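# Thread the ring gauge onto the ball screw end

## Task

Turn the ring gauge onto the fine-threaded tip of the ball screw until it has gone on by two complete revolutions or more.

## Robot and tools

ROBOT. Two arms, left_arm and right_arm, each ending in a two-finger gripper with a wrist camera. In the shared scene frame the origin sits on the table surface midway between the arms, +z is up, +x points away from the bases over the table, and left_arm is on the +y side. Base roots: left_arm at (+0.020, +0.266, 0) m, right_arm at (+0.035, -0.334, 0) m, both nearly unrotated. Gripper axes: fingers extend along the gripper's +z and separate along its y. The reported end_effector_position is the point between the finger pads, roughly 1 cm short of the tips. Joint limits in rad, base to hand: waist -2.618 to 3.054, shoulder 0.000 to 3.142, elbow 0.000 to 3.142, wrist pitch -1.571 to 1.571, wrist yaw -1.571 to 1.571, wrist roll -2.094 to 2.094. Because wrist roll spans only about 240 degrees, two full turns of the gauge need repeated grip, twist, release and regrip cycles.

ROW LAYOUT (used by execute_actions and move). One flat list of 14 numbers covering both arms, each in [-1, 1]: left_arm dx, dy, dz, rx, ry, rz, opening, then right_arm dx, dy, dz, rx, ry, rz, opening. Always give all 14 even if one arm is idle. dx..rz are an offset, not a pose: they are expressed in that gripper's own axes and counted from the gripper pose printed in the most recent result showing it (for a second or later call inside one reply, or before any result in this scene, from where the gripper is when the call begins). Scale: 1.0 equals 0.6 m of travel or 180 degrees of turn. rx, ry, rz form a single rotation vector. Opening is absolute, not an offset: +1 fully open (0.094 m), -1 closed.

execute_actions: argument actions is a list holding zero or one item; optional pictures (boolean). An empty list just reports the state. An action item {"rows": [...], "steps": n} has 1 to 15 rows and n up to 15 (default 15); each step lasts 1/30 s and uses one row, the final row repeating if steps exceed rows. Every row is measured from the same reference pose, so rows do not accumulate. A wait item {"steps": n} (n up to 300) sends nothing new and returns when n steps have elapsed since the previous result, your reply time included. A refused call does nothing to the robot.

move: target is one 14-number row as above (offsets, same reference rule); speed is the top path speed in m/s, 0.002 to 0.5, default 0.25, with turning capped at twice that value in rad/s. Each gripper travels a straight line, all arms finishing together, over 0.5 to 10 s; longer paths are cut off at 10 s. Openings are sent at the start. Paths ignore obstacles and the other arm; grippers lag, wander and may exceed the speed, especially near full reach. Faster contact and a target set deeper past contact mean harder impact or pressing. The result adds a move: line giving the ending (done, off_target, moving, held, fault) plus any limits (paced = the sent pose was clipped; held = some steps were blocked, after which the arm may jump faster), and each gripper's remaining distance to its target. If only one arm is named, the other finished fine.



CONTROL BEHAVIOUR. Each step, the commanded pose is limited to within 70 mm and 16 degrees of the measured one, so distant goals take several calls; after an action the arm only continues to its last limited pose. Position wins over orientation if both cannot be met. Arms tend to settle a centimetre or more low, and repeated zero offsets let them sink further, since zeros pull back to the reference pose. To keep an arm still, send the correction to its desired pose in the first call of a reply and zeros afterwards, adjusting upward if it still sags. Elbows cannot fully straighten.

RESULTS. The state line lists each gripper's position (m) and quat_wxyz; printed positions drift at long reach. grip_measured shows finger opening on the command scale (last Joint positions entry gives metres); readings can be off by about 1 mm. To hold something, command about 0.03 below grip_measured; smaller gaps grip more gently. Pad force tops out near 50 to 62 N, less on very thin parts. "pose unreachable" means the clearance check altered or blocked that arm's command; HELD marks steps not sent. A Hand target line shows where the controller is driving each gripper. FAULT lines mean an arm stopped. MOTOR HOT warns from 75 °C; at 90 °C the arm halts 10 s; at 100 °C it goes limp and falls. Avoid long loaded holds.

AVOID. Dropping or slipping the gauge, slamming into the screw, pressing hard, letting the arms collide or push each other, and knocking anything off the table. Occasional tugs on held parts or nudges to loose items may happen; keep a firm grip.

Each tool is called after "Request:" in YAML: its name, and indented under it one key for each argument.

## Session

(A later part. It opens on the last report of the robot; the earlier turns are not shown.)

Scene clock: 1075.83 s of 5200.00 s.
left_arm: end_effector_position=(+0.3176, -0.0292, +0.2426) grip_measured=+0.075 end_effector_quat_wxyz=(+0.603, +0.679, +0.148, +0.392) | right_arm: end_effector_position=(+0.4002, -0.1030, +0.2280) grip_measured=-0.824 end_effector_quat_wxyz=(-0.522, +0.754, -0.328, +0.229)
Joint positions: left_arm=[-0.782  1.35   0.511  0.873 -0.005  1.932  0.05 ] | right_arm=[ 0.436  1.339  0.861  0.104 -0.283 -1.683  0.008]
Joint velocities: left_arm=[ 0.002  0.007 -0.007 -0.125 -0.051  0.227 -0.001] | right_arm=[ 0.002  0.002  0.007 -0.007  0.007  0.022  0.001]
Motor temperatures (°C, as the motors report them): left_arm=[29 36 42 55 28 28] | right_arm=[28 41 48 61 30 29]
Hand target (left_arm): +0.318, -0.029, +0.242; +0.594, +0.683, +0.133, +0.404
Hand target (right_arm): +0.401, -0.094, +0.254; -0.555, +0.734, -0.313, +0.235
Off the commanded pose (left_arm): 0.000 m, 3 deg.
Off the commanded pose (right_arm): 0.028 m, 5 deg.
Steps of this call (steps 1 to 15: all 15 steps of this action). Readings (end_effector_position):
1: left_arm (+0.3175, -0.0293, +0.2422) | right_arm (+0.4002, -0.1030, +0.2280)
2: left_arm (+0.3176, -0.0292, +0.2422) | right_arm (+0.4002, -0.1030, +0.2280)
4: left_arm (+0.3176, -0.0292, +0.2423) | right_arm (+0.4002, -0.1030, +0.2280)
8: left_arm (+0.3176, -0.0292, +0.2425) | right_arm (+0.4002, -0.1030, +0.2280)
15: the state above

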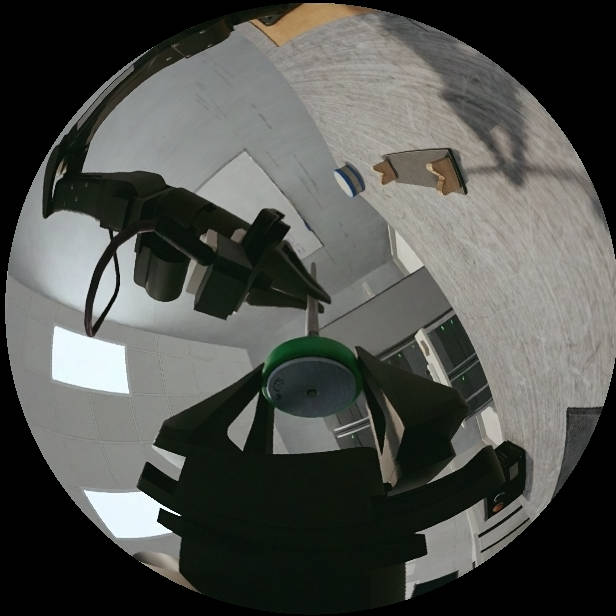

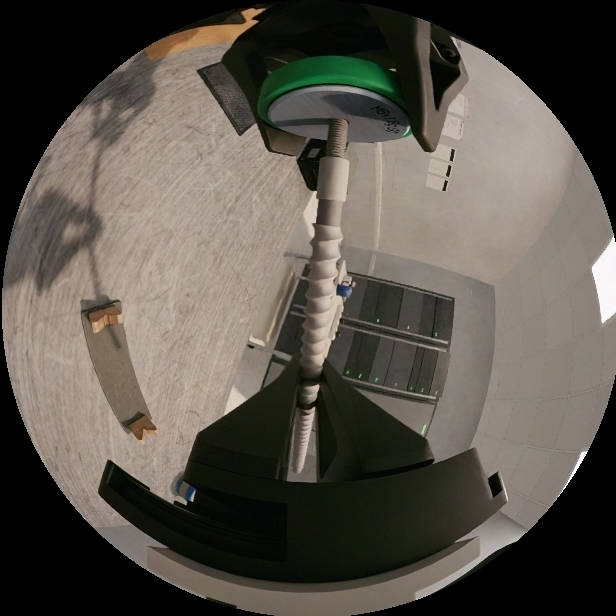

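Request:
execute_actions:
  actions:
    - {"rows": [[0,0,0,0,0,0.012,0.07,-0.002,-0.045,-0.0047,0.0262,-0.0022,0.0016,-0.87],[0,0,0,0,0,0.012,0.08,-0.002,-0.045,-0.0047,0.0262,-0.0022,0.0016,-0.87],[0,0,0,0,0,0.012,0.09,-0.002,-0.045,-0.0047,0.0262,-0.0022,0.0016,-0.87],[0,0,0,0,0,0.012,0.11,-0.002,-0.045,-0.0047,0.0262,-0.0022,0.0016,-0.87],[0,0,0,0,0,0.012,0.14,-0.002,-0.045,-0.0047,0.0262,-0.0022,0.0016,-0.87],[0,0,0,0,0,0.012,0.18,-0.002,-0.045,-0.0047,0.0262,-0.0022,0.0016,-0.87],[0,0,0,0,0,0.012,0.22,-0.002,-0.045,-0.0047,0.0262,-0.0022,0.0016,-0.87],[0,0,0,0,0,-0.03,0.22,-0.002,-0.045,-0.0047,0.0262,-0.0022,0.0016,-0.87],[0,0,0,0,0,-0.3,0.22,-0.002,-0.045,-0.0047,0.0262,-0.0022,0.0016,-0.87]], "steps": 15}
  pictures: false

Request:
execute_actions:
  actions:
    - {"rows": [[0,0,0,0,0,-0.3,0.22,-0.002,-0.045,-0.0047,0.0262,-0.0022,0.0016,-0.87]], "steps": 15}
  pictures: false

Request:
execute_actions:
  actions:
    - {"rows": [[0,0,0,0,0,-0.3,0.22,-0.002,-0.045,-0.0047,0.0262,-0.0022,0.0016,-0.87]], "steps": 15}
  pictures: false

Request:
execute_actions:
  actions:
    - {"rows": [[0,0,0,0,0,-0.3,0.22,-0.002,-0.045,-0.0047,0.0262,-0.0022,0.0016,-0.87]], "steps": 15}
  pictures: false

Request:
execute_actions:
  actions:
    - {"rows": [[0,0,0,0,0,-0.3,0.22,-0.002,-0.045,-0.0047,0.0262,-0.0022,0.0016,-0.87]], "steps": 15}
  pictures: false

Request:
execute_actions:
  actions:
    - {"rows": [[0,0,0,0,0,-0.26,0.22,-0.002,-0.045,-0.0047,0.0262,-0.0022,0.0016,-0.87]], "steps": 15}

Request:
zoom_image:
  camera: "cam_right_wrist"
  region: [280, 100, 400, 300]

Scene clock: 1116.03 s of 5200.00 s.
left_arm: end_effector_position=(+0.3176, -0.0292, +0.2427) grip_measured=+0.218 end_effector_quat_wxyz=(+0.654, +0.650, +0.246, +0.299) | right_arm: end_effector_position=(+0.4003, -0.1031, +0.2280) grip_measured=-0.824 end_effector_quat_wxyz=(-0.522, +0.754, -0.328, +0.229)
Joint positions: left_arm=[-0.782  1.35   0.511  0.874 -0.006  1.638  0.057] | right_arm=[ 0.436  1.339  0.861  0.104 -0.282 -1.683  0.008]
Joint velocities: left_arm=[-0.007 -0.002 -0.012 -0.022 -0.037 -1.385 -0.001] | right_arm=[ 0.012 -0.007 -0.007  0.007  0.037  0.022  0.001]
Motor temperatures (°C, as the motors report them): left_arm=[29 36 42 55 28 28] | right_arm=[28 41 49 61 30 29]
Hand target (left_arm): +0.318, -0.029, +0.243; +0.682, +0.621, +0.312, +0.230
Hand target (right_arm): +0.403, -0.098, +0.254; -0.553, +0.732, -0.318, +0.238
Off the commanded pose (left_arm): 0.000 m, 37 deg; orientation clipped at the last step of the last action.
Off the commanded pose (right_arm): 0.027 m, 5 deg.
Steps of this call (steps 1 to 90: nothing new was sent; then 36.70 s passed at rest; steps 91 to 105: all 15 steps of this action). Readings (end_effector_position):
91: left_arm (+0.3176, -0.0292, +0.2426) | right_arm (+0.4002, -0.1030, +0.2280)
92: left_arm (+0.3176, -0.0292, +0.2426) | right_arm (+0.4002, -0.1030, +0.2280)
94: left_arm (+0.3176, -0.0292, +0.2427) | right_arm (+0.4003, -0.1031, +0.2280)
98: left_arm (+0.3176, -0.0292, +0.2427) | right_arm (+0.4003, -0.1031, +0.2280)
105: the state above

Scene clock: 1116.53 s of 5200.00 s.
left_arm: end_effector_position=(+0.3176, -0.0292, +0.2427) grip_measured=+0.218 end_effector_quat_wxyz=(+0.717, +0.528, +0.451, +0.061) | right_arm: end_effector_position=(+0.4003, -0.1031, +0.2280) grip_measured=-0.824 end_effector_quat_wxyz=(-0.522, +0.754, -0.328, +0.229)
Joint positions: left_arm=[-0.782  1.35   0.511  0.874 -0.006  0.949  0.057] | right_arm=[ 0.436  1.339  0.861  0.104 -0.282 -1.683  0.008]
Joint velocities: left_arm=[-0.007  0.002 -0.012 -0.037 -0.022 -1.341 -0.001] | right_arm=[-0.002 -0.007 -0.012 -0.022 -0.022 -0.066 -0.   ]
Motor temperatures (°C, as the motors report them): left_arm=[29 36 42 55 28 28] | right_arm=[28 41 49 61 30 29]
Hand target (left_arm): +0.318, -0.029, +0.243; +0.719, +0.479, +0.503, -0.014
Hand target (right_arm): +0.404, -0.099, +0.254; -0.553, +0.732, -0.318, +0.238
Off the commanded pose (left_arm): 0.000 m, 15 deg; orientation clipped at the last step of the last action.
Off the commanded pose (right_arm): 0.027 m, 5 deg.
Steps of this call (steps 1 to 15: all 15 steps of this action). Readings (end_effector_position):
1: left_arm (+0.3176, -0.0292, +0.2427) | right_arm (+0.4003, -0.1031, +0.2280)
2: left_arm (+0.3176, -0.0292, +0.2427) | right_arm (+0.4003, -0.1031, +0.2280)
4: left_arm (+0.3176, -0.0292, +0.2427) | right_arm (+0.4003, -0.1031, +0.2280)
8: left_arm (+0.3176, -0.0292, +0.2427) | right_arm (+0.4003, -0.1031, +0.2280)
15: the state above

Scene clock: 1117.03 s of 5200.00 s.
left_arm: end_effector_position=(+0.3176, -0.0292, +0.2427) grip_measured=+0.218 end_effector_quat_wxyz=(+0.695, +0.344, +0.603, -0.186) | right_arm: end_effector_position=(+0.4003, -0.1031, +0.2280) grip_measured=-0.824 end_effector_quat_wxyz=(-0.522, +0.754, -0.328, +0.229)
Joint positions: left_arm=[-0.782  1.35   0.511  0.874 -0.006  0.257  0.057] | right_arm=[ 0.436  1.339  0.861  0.104 -0.282 -1.683  0.008]
Joint velocities: left_arm=[-0.002 -0.002 -0.002  0.095 -0.051 -1.355  0.   ] | right_arm=[ 0.002 -0.012 -0.012 -0.066 -0.037  0.007 -0.001]
Motor temperatures (°C, as the motors report them): left_arm=[29 36 42 55 28 28] | right_arm=[28 41 49 61 30 29]
Hand target (left_arm): +0.318, -0.029, +0.243; +0.672, +0.280, +0.636, -0.257
Hand target (right_arm): +0.404, -0.099, +0.254; -0.553, +0.732, -0.318, +0.238
Off the commanded pose (left_arm): 0.000 m, 14 deg; orientation clipped at the last step of the last action.
Off the commanded pose (right_arm): 0.027 m, 5 deg.
Steps of this call (steps 1 to 15: all 15 steps of this action). Readings (end_effector_position):
1: left_arm (+0.3176, -0.0292, +0.2427) | right_arm (+0.4003, -0.1031, +0.2280)
2: left_arm (+0.3176, -0.0292, +0.2427) | right_arm (+0.4003, -0.1031, +0.2280)
4: left_arm (+0.3176, -0.0292, +0.2427) | right_arm (+0.4003, -0.1031, +0.2280)
8: left_arm (+0.3176, -0.0292, +0.2427) | right_arm (+0.4003, -0.1031, +0.2280)
15: the state above

Scene clock: 1117.53 s of 5200.00 s.
left_arm: end_effector_position=(+0.3176, -0.0292, +0.2427) grip_measured=+0.218 end_effector_quat_wxyz=(+0.589, +0.117, +0.685, -0.413) | right_arm: end_effector_position=(+0.4003, -0.1031, +0.2280) grip_measured=-0.824 end_effector_quat_wxyz=(-0.522, +0.754, -0.328, +0.229)
Joint positions: left_arm=[-0.782  1.35   0.511  0.874 -0.006 -0.442  0.057] | right_arm=[ 0.436  1.339  0.861  0.104 -0.282 -1.683  0.008]
Joint velocities: left_arm=[-0.002 -0.017  0.007 -0.022 -0.051 -1.282  0.001] | right_arm=[-0.012 -0.002 -0.002 -0.037 -0.037 -0.037 -0.   ]
Motor temperatures (°C, as the motors report them): left_arm=[29 36 42 55 28 28] | right_arm=[28 41 49 61 30 29]
Hand target (left_arm): +0.318, -0.029, +0.243; +0.543, +0.045, +0.693, -0.471
Hand target (right_arm): +0.404, -0.099, +0.254; -0.553, +0.732, -0.318, +0.238
Off the commanded pose (left_arm): 0.000 m, 14 deg; orientation clipped at the last step of the last action.
Off the commanded pose (right_arm): 0.027 m, 5 deg.
Steps of this call (steps 1 to 15: all 15 steps of this action). Readings (end_effector_position):
1: left_arm (+0.3176, -0.0292, +0.2427) | right_arm (+0.4003, -0.1031, +0.2280)
2: left_arm (+0.3176, -0.0292, +0.2427) | right_arm (+0.4003, -0.1031, +0.2280)
4: left_arm (+0.3176, -0.0292, +0.2427) | right_arm (+0.4003, -0.1031, +0.2280)
8: left_arm (+0.3176, -0.0292, +0.2427) | right_arm (+0.4003, -0.1031, +0.2280)
15: the state above

Scene clock: 1118.03 s of 5200.00 s.
left_arm: end_effector_position=(+0.3176, -0.0292, +0.2427) grip_measured=+0.218 end_effector_quat_wxyz=(+0.410, -0.128, +0.683, -0.591) | right_arm: end_effector_position=(+0.4003, -0.1031, +0.2280) grip_measured=-0.824 end_effector_quat_wxyz=(-0.522, +0.754, -0.328, +0.229)
Joint positions: left_arm=[-0.782  1.35   0.511  0.874 -0.006 -1.149  0.057] | right_arm=[ 0.436  1.339  0.861  0.104 -0.282 -1.683  0.008]
Joint velocities: left_arm=[ 0.012  0.012 -0.002 -0.022 -0.007 -1.355  0.   ] | right_arm=[ 0.007  0.002 -0.007  0.037  0.007 -0.007  0.   ]
Motor temperatures (°C, as the motors report them): left_arm=[29 36 42 55 28 28] | right_arm=[28 41 49 62 30 29]
Hand target (left_arm): +0.318, -0.029, +0.243; +0.347, -0.197, +0.666, -0.630
Hand target (right_arm): +0.404, -0.099, +0.254; -0.553, +0.732, -0.318, +0.238
Off the commanded pose (left_arm): 0.000 m, 13 deg; orientation clipped at the last step of the last action.
Off the commanded pose (right_arm): 0.027 m, 5 deg.
Steps of this call (steps 1 to 15: all 15 steps of this action). Readings (end_effector_position):
1: left_arm (+0.3176, -0.0292, +0.2427) | right_arm (+0.4003, -0.1031, +0.2280)
2: left_arm (+0.3176, -0.0292, +0.2427) | right_arm (+0.4003, -0.1031, +0.2280)
4: left_arm (+0.3176, -0.0292, +0.2427) | right_arm (+0.4003, -0.1031, +0.2280)
8: left_arm (+0.3176, -0.0292, +0.2427) | right_arm (+0.4003, -0.1031, +0.2280)
15: the state above

Scene clock: 1118.53 s of 5200.00 s.
left_arm: end_effector_position=(+0.3176, -0.0292, +0.2428) grip_measured=+0.218 end_effector_quat_wxyz=(-0.189, +0.348, -0.601, +0.694) | right_arm: end_effector_position=(+0.4003, -0.1031, +0.2280) grip_measured=-0.824 end_effector_quat_wxyz=(-0.522, +0.754, -0.328, +0.229)
Joint positions: left_arm=[-0.782  1.35   0.511  0.874 -0.006 -1.83   0.057] | right_arm=[ 0.436  1.339  0.861  0.104 -0.282 -1.683  0.008]
Joint velocities: left_arm=[ 0.002 -0.017 -0.027 -0.022  0.007 -0.872 -0.   ] | right_arm=[ 0.002  0.007  0.002  0.007  0.022  0.007 -0.001]
Motor temperatures (°C, as the motors report them): left_arm=[29 36 42 55 28 28] | right_arm=[28 41 49 62 30 29]
Hand target (left_arm): +0.318, -0.029, +0.243; -0.145, +0.386, -0.578, +0.705
Hand target (right_arm): +0.404, -0.099, +0.254; -0.553, +0.732, -0.318, +0.238
Off the commanded pose (left_arm): 0.000 m, 8 deg.
Off the commanded pose (right_arm): 0.027 m, 5 deg.
Steps of this call (steps 1 to 15: all 15 steps of this action). Readings (end_effector_position):
1: left_arm (+0.3176, -0.0292, +0.2427) | right_arm (+0.4003, -0.1031, +0.2280)
2: left_arm (+0.3176, -0.0292, +0.2427) | right_arm (+0.4003, -0.1031, +0.2280)
4: left_arm (+0.3176, -0.0292, +0.2427) | right_arm (+0.4003, -0.1031, +0.2280)
8: left_arm (+0.3176, -0.0292, +0.2427) | right_arm (+0.4003, -0.1031, +0.2280)
15: the state above

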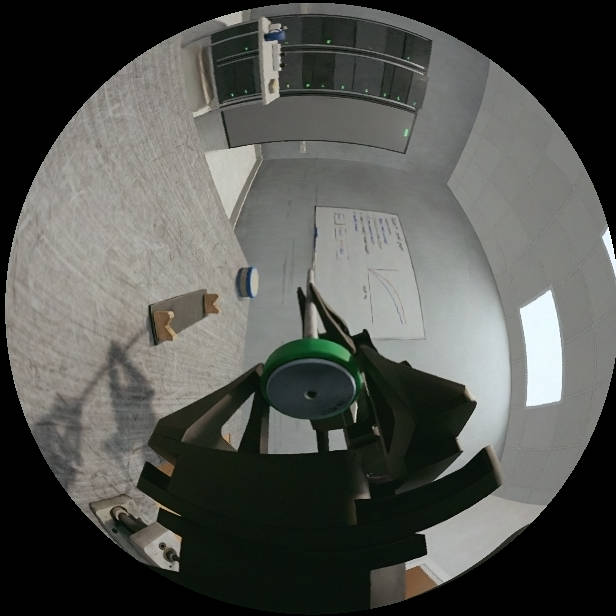

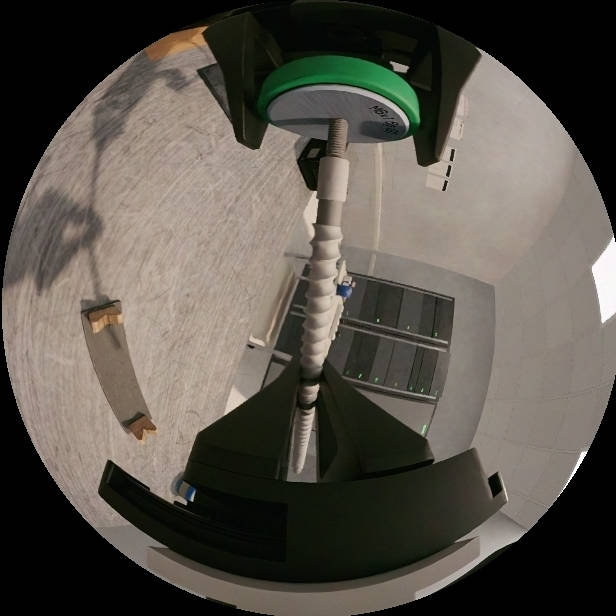

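Region (280, 100, 400, 300) of cam_right_wrist's 616x616 image, scaled by 2.520, with more detail than that image has; it fills the left 302 columns of this view, and the rest is white.

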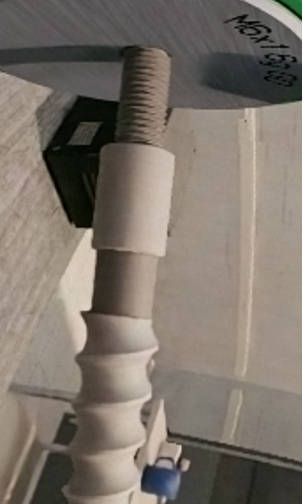

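Request:
zoom_image:
  camera: "cam_right_wrist"
  region: [318, 112, 358, 162]

Request:
zoom_image:
  camera: "cam_right_wrist"
  region: [290, 215, 360, 300]

Region (318, 112, 358, 162) of cam_right_wrist's 616x616 image, scaled by 10.080, with more detail than that image has; it fills the left 403 columns of this view, and the rest is white.

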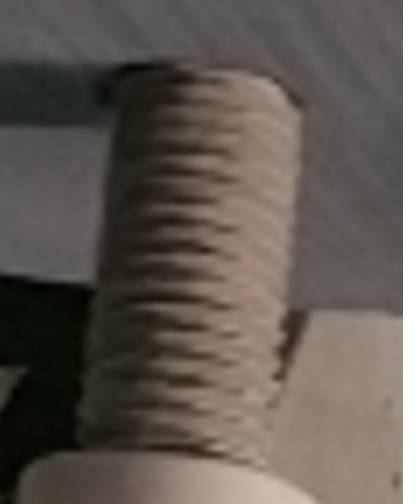

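Region (290, 215, 360, 300) of cam_right_wrist's 616x616 image, scaled by 5.929, with more detail than that image has; it fills the left 415 columns of this view, and the rest is white.

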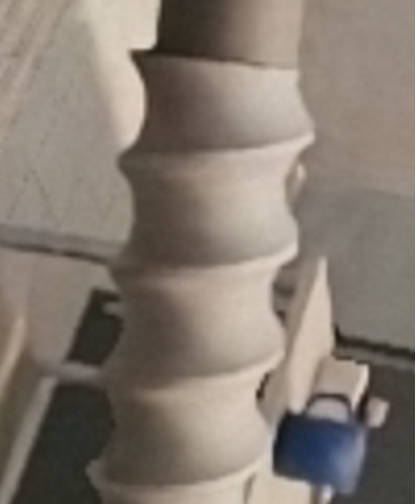

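Request:
execute_actions:
  actions:
    - {"rows": [[0.0036,0.001,0,-0.001,0.0038,-0.05,0.2,-0.002,-0.045,-0.0047,0.0262,-0.0022,0.0016,-0.87],[0.0036,0.001,0,-0.001,0.0038,-0.05,0.19,-0.002,-0.045,-0.0047,0.0262,-0.0022,0.0016,-0.87],[0.0036,0.001,0,-0.001,0.0038,-0.05,0.17,-0.002,-0.045,-0.0047,0.0262,-0.0022,0.0016,-0.87],[0.0036,0.001,0,-0.001,0.0038,-0.05,0.15,-0.002,-0.045,-0.0047,0.0262,-0.0022,0.0016,-0.87],[0.0036,0.001,0,-0.001,0.0038,-0.05,0.13,-0.002,-0.045,-0.0047,0.0262,-0.0022,0.0016,-0.87],[0.0036,0.001,0,-0.001,0.0038,-0.05,0.115,-0.002,-0.045,-0.0047,0.0262,-0.0022,0.0016,-0.87],[0.0036,0.001,0,-0.001,0.0038,-0.05,0.1,-0.002,-0.045,-0.0047,0.0262,-0.0022,0.0016,-0.87],[0.0036,0.001,0,-0.001,0.0038,-0.05,0.09,-0.002,-0.045,-0.0047,0.0262,-0.0022,0.0016,-0.87],[0.0036,0.001,0,-0.001,0.0038,-0.05,0.082,-0.002,-0.045,-0.0047,0.0262,-0.0022,0.0016,-0.87],[0.0036,0.001,0,-0.001,0.0038,-0.05,0.074,-0.002,-0.045,-0.0047,0.0262,-0.0022,0.0016,-0.87],[0.0036,0.001,0,-0.001,0.0038,-0.05,0.065,-0.002,-0.045,-0.0047,0.0262,-0.0022,0.0016,-0.87],[0.0036,0.001,0,-0.001,0.0038,-0.05,0.055,-0.002,-0.045,-0.0047,0.0262,-0.0022,0.0016,-0.87],[0.0036,0.001,0,-0.001,0.0038,-0.05,0.045,-0.002,-0.045,-0.0047,0.0262,-0.0022,0.0016,-0.87]], "steps": 15}
  pictures: false

Request:
execute_actions:
  actions:
    - {"rows": [[0,0,0,0,0,0.0,0.045,-0.012,-0.046,-0.003,0.0265,-0.007,0.0,-0.87],[0,0,0,0,0,0.02,0.045,-0.018,-0.0465,-0.0022,0.0267,-0.0105,-0.0008,-0.87],[0,0,0,0,0,0.05,0.045,-0.0253,-0.047,-0.0014,0.0269,-0.0143,-0.0016,-0.87],[0,0,0,0,0,0.3,0.045,-0.0253,-0.047,-0.0014,0.0269,-0.0143,-0.0016,-0.87]], "steps": 15}
  pictures: false

Request:
execute_actions:
  actions:
    - {"rows": [[0,0,0,0,0,0.3,0.045,-0.0253,-0.047,-0.0014,0.0269,-0.0143,-0.0016,-0.87]], "steps": 15}
  pictures: false

Request:
execute_actions:
  actions:
    - {"rows": [[0,0,0,0,0,0.3,0.045,-0.0253,-0.047,-0.0014,0.0269,-0.0143,-0.0016,-0.87]], "steps": 15}
  pictures: false

Request:
execute_actions:
  actions:
    - {"rows": [[0,0,0,0,0,0.3,0.045,-0.0253,-0.047,-0.0014,0.0269,-0.0143,-0.0016,-0.87]], "steps": 15}
  pictures: false

Request:
execute_actions:
  actions:
    - {"rows": [[0,0,0,0,0,0.3,0.045,-0.0253,-0.047,-0.0014,0.0269,-0.0143,-0.0016,-0.87]], "steps": 15}
  pictures: false

Request:
execute_actions:
  actions:
    - {"rows": [[0,0,0,0,0,0.18,0.045,-0.0253,-0.047,-0.0014,0.0269,-0.0143,-0.0016,-0.87]], "steps": 15}

Request:
zoom_image:
  camera: "cam_right_wrist"
  region: [318, 112, 358, 162]

Scene clock: 1156.17 s of 5200.00 s.
left_arm: end_effector_position=(+0.3169, -0.0299, +0.2429) grip_measured=+0.075 end_effector_quat_wxyz=(-0.134, +0.391, -0.574, +0.707) | right_arm: end_effector_position=(+0.4004, -0.1030, +0.2282) grip_measured=-0.824 end_effector_quat_wxyz=(-0.522, +0.753, -0.328, +0.229)
Joint positions: left_arm=[-0.782  1.35   0.511  0.874 -0.    -1.981  0.051] | right_arm=[ 0.436  1.339  0.861  0.105 -0.282 -1.683  0.008]
Joint velocities: left_arm=[ 0.012 -0.007 -0.007  0.007 -0.022 -0.095 -0.   ] | right_arm=[-0.002  0.012 -0.002 -0.022  0.066 -0.066  0.   ]
Motor temperatures (°C, as the motors report them): left_arm=[29 36 42 55 28 28] | right_arm=[28 41 49 62 30 29]
Hand target (left_arm): +0.316, -0.031, +0.243; -0.130, +0.390, -0.574, +0.708
Hand target (right_arm): +0.404, -0.099, +0.254; -0.553, +0.732, -0.318, +0.238
Off the commanded pose (left_arm): 0.001 m, 1 deg.
Off the commanded pose (right_arm): 0.027 m, 5 deg.
Steps of this call (steps 1 to 90: nothing new was sent; then 34.13 s passed at rest; steps 91 to 105: all 15 steps of this action). Readings (end_effector_position):
91: left_arm (+0.3175, -0.0293, +0.2428) | right_arm (+0.4003, -0.1031, +0.2280)
92: left_arm (+0.3174, -0.0294, +0.2428) | right_arm (+0.4003, -0.1031, +0.2280)
94: left_arm (+0.3172, -0.0296, +0.2429) | right_arm (+0.4003, -0.1031, +0.2280)
98: left_arm (+0.3169, -0.0299, +0.2429) | right_arm (+0.4004, -0.1030, +0.2282)
105: the state above

Scene clock: 1156.67 s of 5200.00 s.
left_arm: end_effector_position=(+0.3174, -0.0294, +0.2429) grip_measured=+0.075 end_effector_quat_wxyz=(+0.329, -0.214, +0.661, -0.640) | right_arm: end_effector_position=(+0.4003, -0.1018, +0.2287) grip_measured=-0.824 end_effector_quat_wxyz=(-0.522, +0.753, -0.328, +0.232)
Joint positions: left_arm=[-0.782  1.35   0.511  0.874 -0.004 -1.409  0.051] | right_arm=[ 0.443  1.339  0.861  0.108 -0.271 -1.683  0.008]
Joint velocities: left_arm=[ 0.002  0.002 -0.017  0.037  0.007  1.311  0.   ] | right_arm=[ 0.002 -0.002  0.002  0.051 -0.007 -0.022  0.001]
Motor temperatures (°C, as the motors report them): left_arm=[29 36 42 55 28 28] | right_arm=[28 41 49 62 30 29]
Hand target (left_arm): +0.317, -0.030, +0.243; +0.393, -0.144, +0.679, -0.603
Hand target (right_arm): +0.396, -0.087, +0.255; -0.559, +0.737, -0.304, +0.227
Off the commanded pose (left_arm): 0.001 m, 21 deg; orientation clipped at the last step of the last action.
Off the commanded pose (right_arm): 0.031 m, 6 deg.
Steps of this call (steps 1 to 15: all 15 steps of this action). Readings (end_effector_position):
1: left_arm (+0.3169, -0.0299, +0.2429) | right_arm (+0.4002, -0.1027, +0.2282)
2: left_arm (+0.3169, -0.0299, +0.2429) | right_arm (+0.4001, -0.1025, +0.2282)
4: left_arm (+0.3170, -0.0298, +0.2429) | right_arm (+0.4001, -0.1022, +0.2282)
8: left_arm (+0.3173, -0.0295, +0.2429) | right_arm (+0.4001, -0.1018, +0.2285)
15: the state above

Scene clock: 1157.17 s of 5200.00 s.
left_arm: end_effector_position=(+0.3180, -0.0288, +0.2433) grip_measured=+0.075 end_effector_quat_wxyz=(+0.527, +0.018, +0.694, -0.491) | right_arm: end_effector_position=(+0.4007, -0.1015, +0.2292) grip_measured=-0.824 end_effector_quat_wxyz=(-0.521, +0.752, -0.329, +0.235)
Joint positions: left_arm=[-0.782  1.35   0.511  0.876 -0.009 -0.724  0.051] | right_arm=[ 0.448  1.339  0.861  0.111 -0.26  -1.68   0.008]
Joint velocities: left_arm=[-0.002 -0.002 -0.012  0.125  0.022  1.253 -0.001] | right_arm=[-0.012  0.012 -0.007 -0.022  0.11  -0.037  0.   ]
Motor temperatures (°C, as the motors report them): left_arm=[29 36 42 55 28 28] | right_arm=[28 41 49 62 30 29]
Hand target (left_arm): +0.317, -0.029, +0.243; +0.574, +0.092, +0.688, -0.435
Hand target (right_arm): +0.395, -0.086, +0.255; -0.559, +0.737, -0.304, +0.230
Off the commanded pose (left_arm): 0.001 m, 15 deg; orientation clipped at the last step of the last action.
Off the commanded pose (right_arm): 0.032 m, 6 deg.
Steps of this call (steps 1 to 15: all 15 steps of this action). Readings (end_effector_position):
1: left_arm (+0.3174, -0.0294, +0.2429) | right_arm (+0.4002, -0.1016, +0.2288)
2: left_arm (+0.3175, -0.0293, +0.2429) | right_arm (+0.4002, -0.1014, +0.2288)
4: left_arm (+0.3177, -0.0291, +0.2429) | right_arm (+0.4005, -0.1014, +0.2290)
8: left_arm (+0.3177, -0.0291, +0.2431) | right_arm (+0.4005, -0.1014, +0.2291)
15: the state above

Scene clock: 1157.67 s of 5200.00 s.
left_arm: end_effector_position=(+0.3183, -0.0285, +0.2433) grip_measured=+0.075 end_effector_quat_wxyz=(+0.662, +0.251, +0.647, -0.283) | right_arm: end_effector_position=(+0.4012, -0.1014, +0.2298) grip_measured=-0.824 end_effector_quat_wxyz=(-0.521, +0.751, -0.330, +0.238)
Joint positions: left_arm=[-0.782  1.35   0.511  0.876 -0.011 -0.034  0.051] | right_arm=[ 0.451  1.339  0.861  0.114 -0.251 -1.68   0.008]
Joint velocities: left_arm=[ 0.012 -0.002  0.007  0.007  0.051  1.253 -0.   ] | right_arm=[-0.007 -0.012 -0.012  0.037  0.022 -0.037  0.001]
Motor temperatures (°C, as the motors report them): left_arm=[29 36 42 55 28 28] | right_arm=[28 41 49 62 30 29]
Hand target (left_arm): +0.318, -0.029, +0.243; +0.688, +0.317, +0.617, -0.214
Hand target (right_arm): +0.396, -0.086, +0.256; -0.558, +0.735, -0.305, +0.233
Off the commanded pose (left_arm): 0.000 m, 14 deg; orientation clipped at the last step of the last action.
Off the commanded pose (right_arm): 0.032 m, 6 deg.
Steps of this call (steps 1 to 15: all 15 steps of this action). Readings (end_effector_position):
1: left_arm (+0.3181, -0.0287, +0.2433) | right_arm (+0.4008, -0.1015, +0.2293)
2: left_arm (+0.3182, -0.0285, +0.2433) | right_arm (+0.4009, -0.1014, +0.2294)
4: left_arm (+0.3184, -0.0284, +0.2433) | right_arm (+0.4011, -0.1014, +0.2296)
8: left_arm (+0.3184, -0.0284, +0.2433) | right_arm (+0.4012, -0.1014, +0.2297)
15: the state above

Scene clock: 1158.17 s of 5200.00 s.
left_arm: end_effector_position=(+0.3188, -0.0279, +0.2433) grip_measured=+0.075 end_effector_quat_wxyz=(+0.719, +0.456, +0.523, -0.039) | right_arm: end_effector_position=(+0.4015, -0.1010, +0.2306) grip_measured=-0.824 end_effector_quat_wxyz=(-0.520, +0.751, -0.328, +0.242)
Joint positions: left_arm=[-0.782  1.35   0.511  0.876 -0.015  0.664  0.051] | right_arm=[ 0.454  1.339  0.861  0.118 -0.244 -1.686  0.008]
Joint velocities: left_arm=[-0.007  0.002 -0.012 -0.022  0.007  1.326  0.   ] | right_arm=[ 0.002 -0.012 -0.017 -0.007  0.007  0.037 -0.001]
Motor temperatures (°C, as the motors report them): left_arm=[29 36 42 55 28 28] | right_arm=[28 41 49 62 30 29]
Hand target (left_arm): +0.318, -0.028, +0.243; +0.719, +0.508, +0.472, +0.035
Hand target (right_arm): +0.396, -0.085, +0.256; -0.558, +0.735, -0.305, +0.236
Off the commanded pose (left_arm): 0.001 m, 14 deg; orientation clipped at the last step of the last action.
Off the commanded pose (right_arm): 0.031 m, 5 deg.
Steps of this call (steps 1 to 15: all 15 steps of this action). Readings (end_effector_position):
1: left_arm (+0.3183, -0.0285, +0.2433) | right_arm (+0.4012, -0.1013, +0.2299)
2: left_arm (+0.3183, -0.0285, +0.2433) | right_arm (+0.4012, -0.1012, +0.2299)
4: left_arm (+0.3183, -0.0285, +0.2433) | right_arm (+0.4014, -0.1012, +0.2302)
8: left_arm (+0.3184, -0.0283, +0.2433) | right_arm (+0.4015, -0.1011, +0.2303)
15: the state above

Scene clock: 1158.67 s of 5200.00 s.
left_arm: end_effector_position=(+0.3202, -0.0265, +0.2433) grip_measured=+0.075 end_effector_quat_wxyz=(+0.687, +0.607, +0.337, +0.217) | right_arm: end_effector_position=(+0.4020, -0.1005, +0.2314) grip_measured=-0.824 end_effector_quat_wxyz=(-0.520, +0.750, -0.327, +0.247)
Joint positions: left_arm=[-0.782  1.35   0.511  0.876 -0.027  1.371  0.05 ] | right_arm=[ 0.459  1.339  0.861  0.123 -0.234 -1.688  0.008]
Joint velocities: left_arm=[ 0.012  0.012  0.012 -0.051  0.007  1.341  0.001] | right_arm=[ 0.002  0.002 -0.002 -0.022 -0.007 -0.037  0.   ]
Motor temperatures (°C, as the motors report them): left_arm=[29 36 42 55 28 28] | right_arm=[28 41 49 62 30 29]
Hand target (left_arm): +0.319, -0.028, +0.243; +0.662, +0.640, +0.269, +0.283
Hand target (right_arm): +0.397, -0.085, +0.257; -0.557, +0.735, -0.303, +0.241
Off the commanded pose (left_arm): 0.002 m, 13 deg; orientation clipped at the last step of the last action.
Off the commanded pose (right_arm): 0.031 m, 6 deg.
Steps of this call (steps 1 to 15: all 15 steps of this action). Readings (end_effector_position):
1: left_arm (+0.3189, -0.0278, +0.2433) | right_arm (+0.4016, -0.1009, +0.2307)
2: left_arm (+0.3191, -0.0276, +0.2433) | right_arm (+0.4017, -0.1009, +0.2309)
4: left_arm (+0.3194, -0.0273, +0.2433) | right_arm (+0.4018, -0.1007, +0.2312)
8: left_arm (+0.3199, -0.0268, +0.2433) | right_arm (+0.4019, -0.1006, +0.2314)
15: the state above

Scene clock: 1159.17 s of 5200.00 s.
left_arm: end_effector_position=(+0.3210, -0.0256, +0.2433) grip_measured=+0.075 end_effector_quat_wxyz=(+0.607, +0.672, +0.173, +0.387) | right_arm: end_effector_position=(+0.4023, -0.1002, +0.2318) grip_measured=-0.824 end_effector_quat_wxyz=(-0.519, +0.749, -0.328, +0.250)
Joint positions: left_arm=[-0.782  1.35   0.511  0.876 -0.034  1.888  0.05 ] | right_arm=[ 0.464  1.339  0.861  0.125 -0.222 -1.688  0.008]
Joint velocities: left_arm=[-0.007 -0.002 -0.012  0.095 -0.037  0.286 -0.   ] | right_arm=[-0.012  0.027  0.022 -0.037  0.037  0.007  0.001]
Motor temperatures (°C, as the motors report them): left_arm=[29 36 42 55 28 28] | right_arm=[28 41 49 62 30 29]
Hand target (left_arm): +0.320, -0.026, +0.243; +0.599, +0.676, +0.154, +0.399
Hand target (right_arm): +0.397, -0.084, +0.258; -0.557, +0.734, -0.303, +0.245
Off the commanded pose (left_arm): 0.001 m, 3 deg.
Off the commanded pose (right_arm): 0.032 m, 6 deg.
Steps of this call (steps 1 to 15: all 15 steps of this action). Readings (end_effector_position):
1: left_arm (+0.3203, -0.0264, +0.2433) | right_arm (+0.4020, -0.1004, +0.2315)
2: left_arm (+0.3205, -0.0262, +0.2433) | right_arm (+0.4021, -0.1004, +0.2316)
4: left_arm (+0.3208, -0.0258, +0.2433) | right_arm (+0.4022, -0.1003, +0.2318)
8: left_arm (+0.3210, -0.0256, +0.2433) | right_arm (+0.4023, -0.1002, +0.2318)
15: the state above

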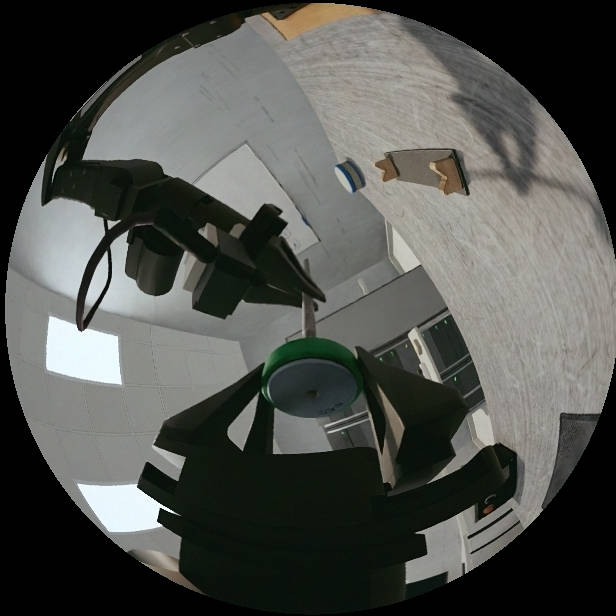

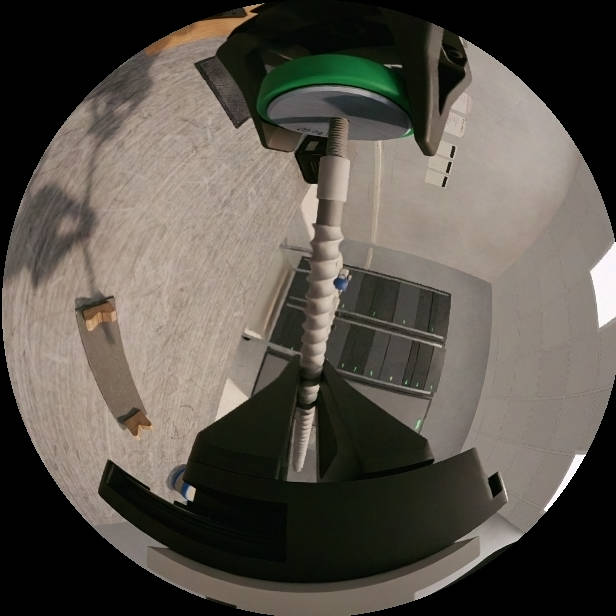

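Region (318, 112, 358, 162) of cam_right_wrist's 616x616 image, scaled by 10.080, with more detail than that image has; it fills the left 403 columns of this view, and the rest is white.

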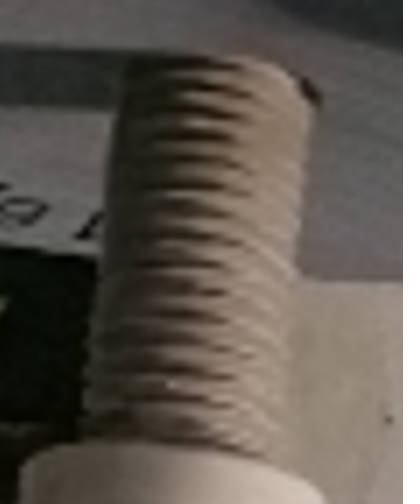

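Request:
execute_actions:
  actions:
    - {"rows": [[0,0,0,0,0,0.012,0.06,0.003,-0.0446,-0.0055,0.0262,-0.0001,0.0024,-0.87],[0,0,0,0,0,0.012,0.07,0.003,-0.0446,-0.0055,0.0262,-0.0001,0.0024,-0.87],[0,0,0,0,0,0.012,0.08,0.003,-0.0446,-0.0055,0.0262,-0.0001,0.0024,-0.87],[0,0,0,0,0,0.012,0.09,0.003,-0.0446,-0.0055,0.0262,-0.0001,0.0024,-0.87],[0,0,0,0,0,0.012,0.11,0.003,-0.0446,-0.0055,0.0262,-0.0001,0.0024,-0.87],[0,0,0,0,0,0.012,0.14,0.003,-0.0446,-0.0055,0.0262,-0.0001,0.0024,-0.87],[0,0,0,0,0,0.012,0.18,0.003,-0.0446,-0.0055,0.0262,-0.0001,0.0024,-0.87],[0,0,0,0,0,0.012,0.23,0.003,-0.0446,-0.0055,0.0262,-0.0001,0.0024,-0.87],[0,0,0,0,0,0.012,0.28,0.003,-0.0446,-0.0055,0.0262,-0.0001,0.0024,-0.87]], "steps": 12}
  pictures: false

Scene clock: 1202.17 s of 5200.00 s.
left_arm: end_effector_position=(+0.3213, -0.0253, +0.2435) grip_measured=+0.277 end_effector_quat_wxyz=(+0.599, +0.675, +0.160, +0.400) | right_arm: end_effector_position=(+0.4025, -0.1006, +0.2318) grip_measured=-0.824 end_effector_quat_wxyz=(-0.518, +0.749, -0.328, +0.250)
Joint positions: left_arm=[-0.782  1.35   0.511  0.877 -0.036  1.929  0.06 ] | right_arm=[ 0.463  1.339  0.861  0.125 -0.222 -1.688  0.008]
Joint velocities: left_arm=[-0.007 -0.002 -0.012  0.022  0.022  0.037  0.   ] | right_arm=[ 0.002 -0.007  0.007 -0.066 -0.037  0.007 -0.001]
Motor temperatures (°C, as the motors report them): left_arm=[29 36 42 55 28 28] | right_arm=[28 41 50 62 30 29]
Hand target (left_arm): +0.321, -0.026, +0.243; +0.600, +0.675, +0.160, +0.398
Hand target (right_arm): +0.406, -0.098, +0.258; -0.549, +0.726, -0.320, +0.261
Off the commanded pose (left_arm): 0.000 m, 0 deg.
Off the commanded pose (right_arm): 0.027 m, 5 deg.
Steps of this call (steps 1 to 90: nothing new was sent; then 39.60 s passed at rest; steps 91 to 102: all 12 steps of this action). Readings (end_effector_position):
91: left_arm (+0.3211, -0.0255, +0.2433) | right_arm (+0.4025, -0.1006, +0.2318)
92: left_arm (+0.3211, -0.0255, +0.2433) | right_arm (+0.4025, -0.1006, +0.2318)
94: left_arm (+0.3212, -0.0254, +0.2433) | right_arm (+0.4025, -0.1006, +0.2318)
98: left_arm (+0.3213, -0.0253, +0.2435) | right_arm (+0.4025, -0.1006, +0.2318)
102: the state above

Request:
execute_actions:
  actions:
    - {"rows": [[-0.005,0.002,0,-0.002,-0.005,0,0.28,0.005,-0.041,-0.007,0.024,-0.004,0.006,-0.87],[-0.007,0.0027,0,-0.0028,-0.0075,0,0.28,0.0065,-0.0385,-0.008,0.0227,-0.006,0.008,-0.87],[-0.009,0.0034,0,-0.0036,-0.0095,0,0.28,0.008,-0.036,-0.009,0.0213,-0.0085,0.0102,-0.87],[-0.011,0.004,0,-0.0043,-0.0115,0,0.28,0.009,-0.0343,-0.0098,0.0203,-0.0102,0.012,-0.87],[-0.0124,0.0046,0,-0.0049,-0.0131,0,0.28,0.0095,-0.0328,-0.0103,0.0195,-0.0119,0.013,-0.87]], "steps": 15}
  pictures: false

Request:
execute_actions:
  actions:
    - {"steps": 15}

Request:
zoom_image:
  camera: "cam_left_wrist"
  region: [225, 250, 395, 420]

Scene clock: 1212.97 s of 5200.00 s.
left_arm: end_effector_position=(+0.3170, -0.0298, +0.2435) grip_measured=+0.278 end_effector_quat_wxyz=(+0.606, +0.678, +0.147, +0.390) | right_arm: end_effector_position=(+0.4042, -0.1080, +0.2297) grip_measured=-0.824 end_effector_quat_wxyz=(-0.522, +0.750, -0.332, +0.236)
Joint positions: left_arm=[-0.782  1.35   0.511  0.877 -0.001  1.929  0.06 ] | right_arm=[ 0.423  1.339  0.861  0.111 -0.279 -1.683  0.008]
Joint velocities: left_arm=[ 0.022  0.012  0.002  0.022 -0.051  0.051  0.   ] | right_arm=[-0.007  0.002  0.002 -0.022 -0.037  0.007  0.   ]
Motor temperatures (°C, as the motors report them): left_arm=[29 36 42 55 28 28] | right_arm=[28 41 50 62 30 29]
Hand target (left_arm): +0.316, -0.031, +0.243; +0.607, +0.679, +0.144, +0.387
Hand target (right_arm): +0.406, -0.105, +0.252; -0.552, +0.731, -0.326, +0.236
Off the commanded pose (left_arm): 0.002 m, 1 deg.
Off the commanded pose (right_arm): 0.023 m, 4 deg.
Steps of this call (steps 1 to 90: nothing new was sent; then 7.30 s passed at rest; steps 91 to 105: all 15 steps of this action). Readings (end_effector_position):
91: left_arm (+0.3212, -0.0254, +0.2435) | right_arm (+0.4025, -0.1007, +0.2318)
92: left_arm (+0.3208, -0.0258, +0.2435) | right_arm (+0.4027, -0.1011, +0.2318)
94: left_arm (+0.3198, -0.0269, +0.2435) | right_arm (+0.4035, -0.1034, +0.2315)
98: left_arm (+0.3180, -0.0287, +0.2435) | right_arm (+0.4058, -0.1093, +0.2301)
105: the state above

Scene clock: 1213.47 s of 5200.00 s.
left_arm: end_effector_position=(+0.3167, -0.0301, +0.2435) grip_measured=+0.278 end_effector_quat_wxyz=(+0.606, +0.678, +0.147, +0.389) | right_arm: end_effector_position=(+0.4038, -0.1074, +0.2297) grip_measured=-0.824 end_effector_quat_wxyz=(-0.523, +0.750, -0.331, +0.234)
Joint positions: left_arm=[-0.782  1.35   0.511  0.877  0.001  1.929  0.06 ] | right_arm=[ 0.423  1.339  0.861  0.111 -0.283 -1.682  0.008]
Joint velocities: left_arm=[-0.022 -0.007  0.017  0.007  0.007 -0.007 -0.001] | right_arm=[ 0.017  0.002 -0.002  0.022 -0.007  0.037  0.   ]
Motor temperatures (°C, as the motors report them): left_arm=[29 36 42 55 28 28] | right_arm=[28 41 50 62 30 29]
Hand target (left_arm): +0.316, -0.031, +0.243; +0.607, +0.679, +0.144, +0.387
Hand target (right_arm): +0.406, -0.105, +0.253; -0.552, +0.731, -0.326, +0.236
Off the commanded pose (left_arm): 0.001 m, 0 deg.
Off the commanded pose (right_arm): 0.023 m, 4 deg.
Steps of this call (steps 1 to 15: nothing new was sent). Readings (end_effector_position):
1: left_arm (+0.3169, -0.0298, +0.2435) | right_arm (+0.4041, -0.1078, +0.2297)
2: left_arm (+0.3169, -0.0299, +0.2435) | right_arm (+0.4040, -0.1077, +0.2297)
4: left_arm (+0.3168, -0.0300, +0.2435) | right_arm (+0.4039, -0.1076, +0.2297)
8: left_arm (+0.3167, -0.0300, +0.2435) | right_arm (+0.4038, -0.1075, +0.2297)
15: the state above

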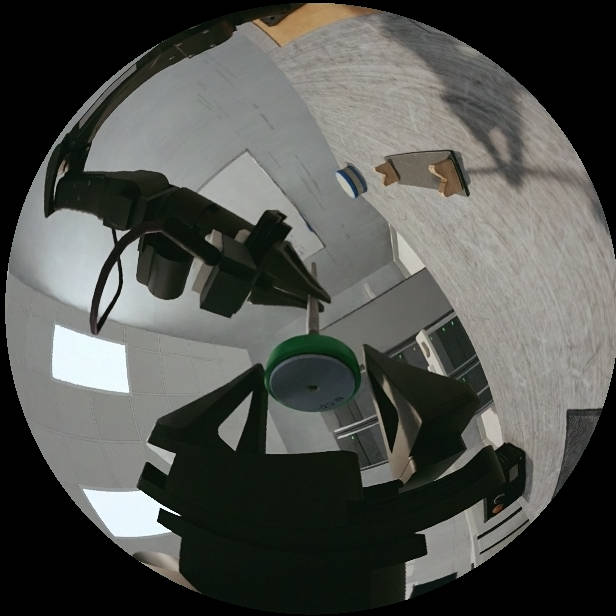

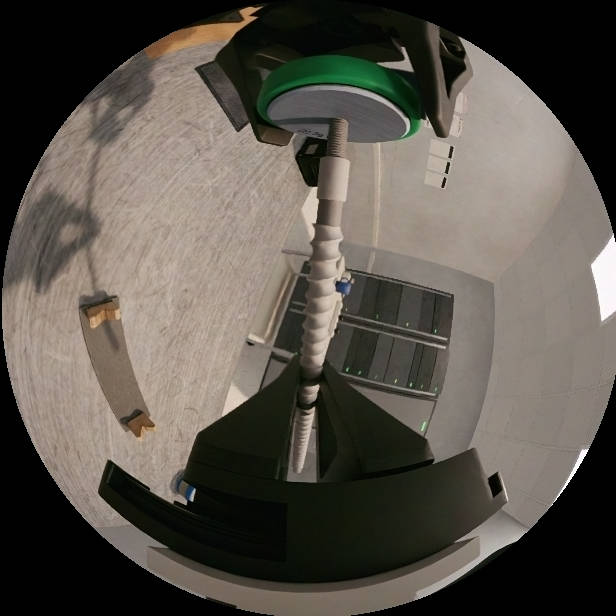

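Region (225, 250, 395, 420) of cam_left_wrist's 616x616 image, scaled by 2.965, with more detail than that image has.

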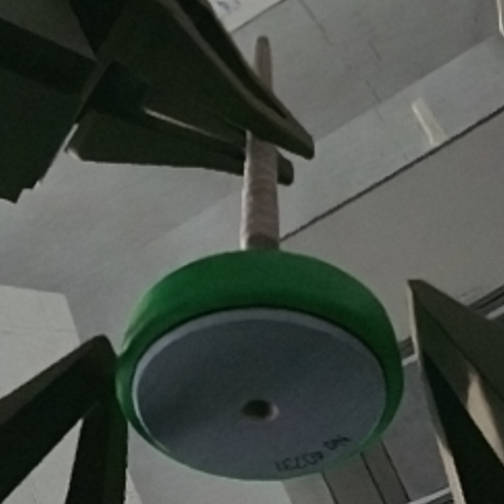

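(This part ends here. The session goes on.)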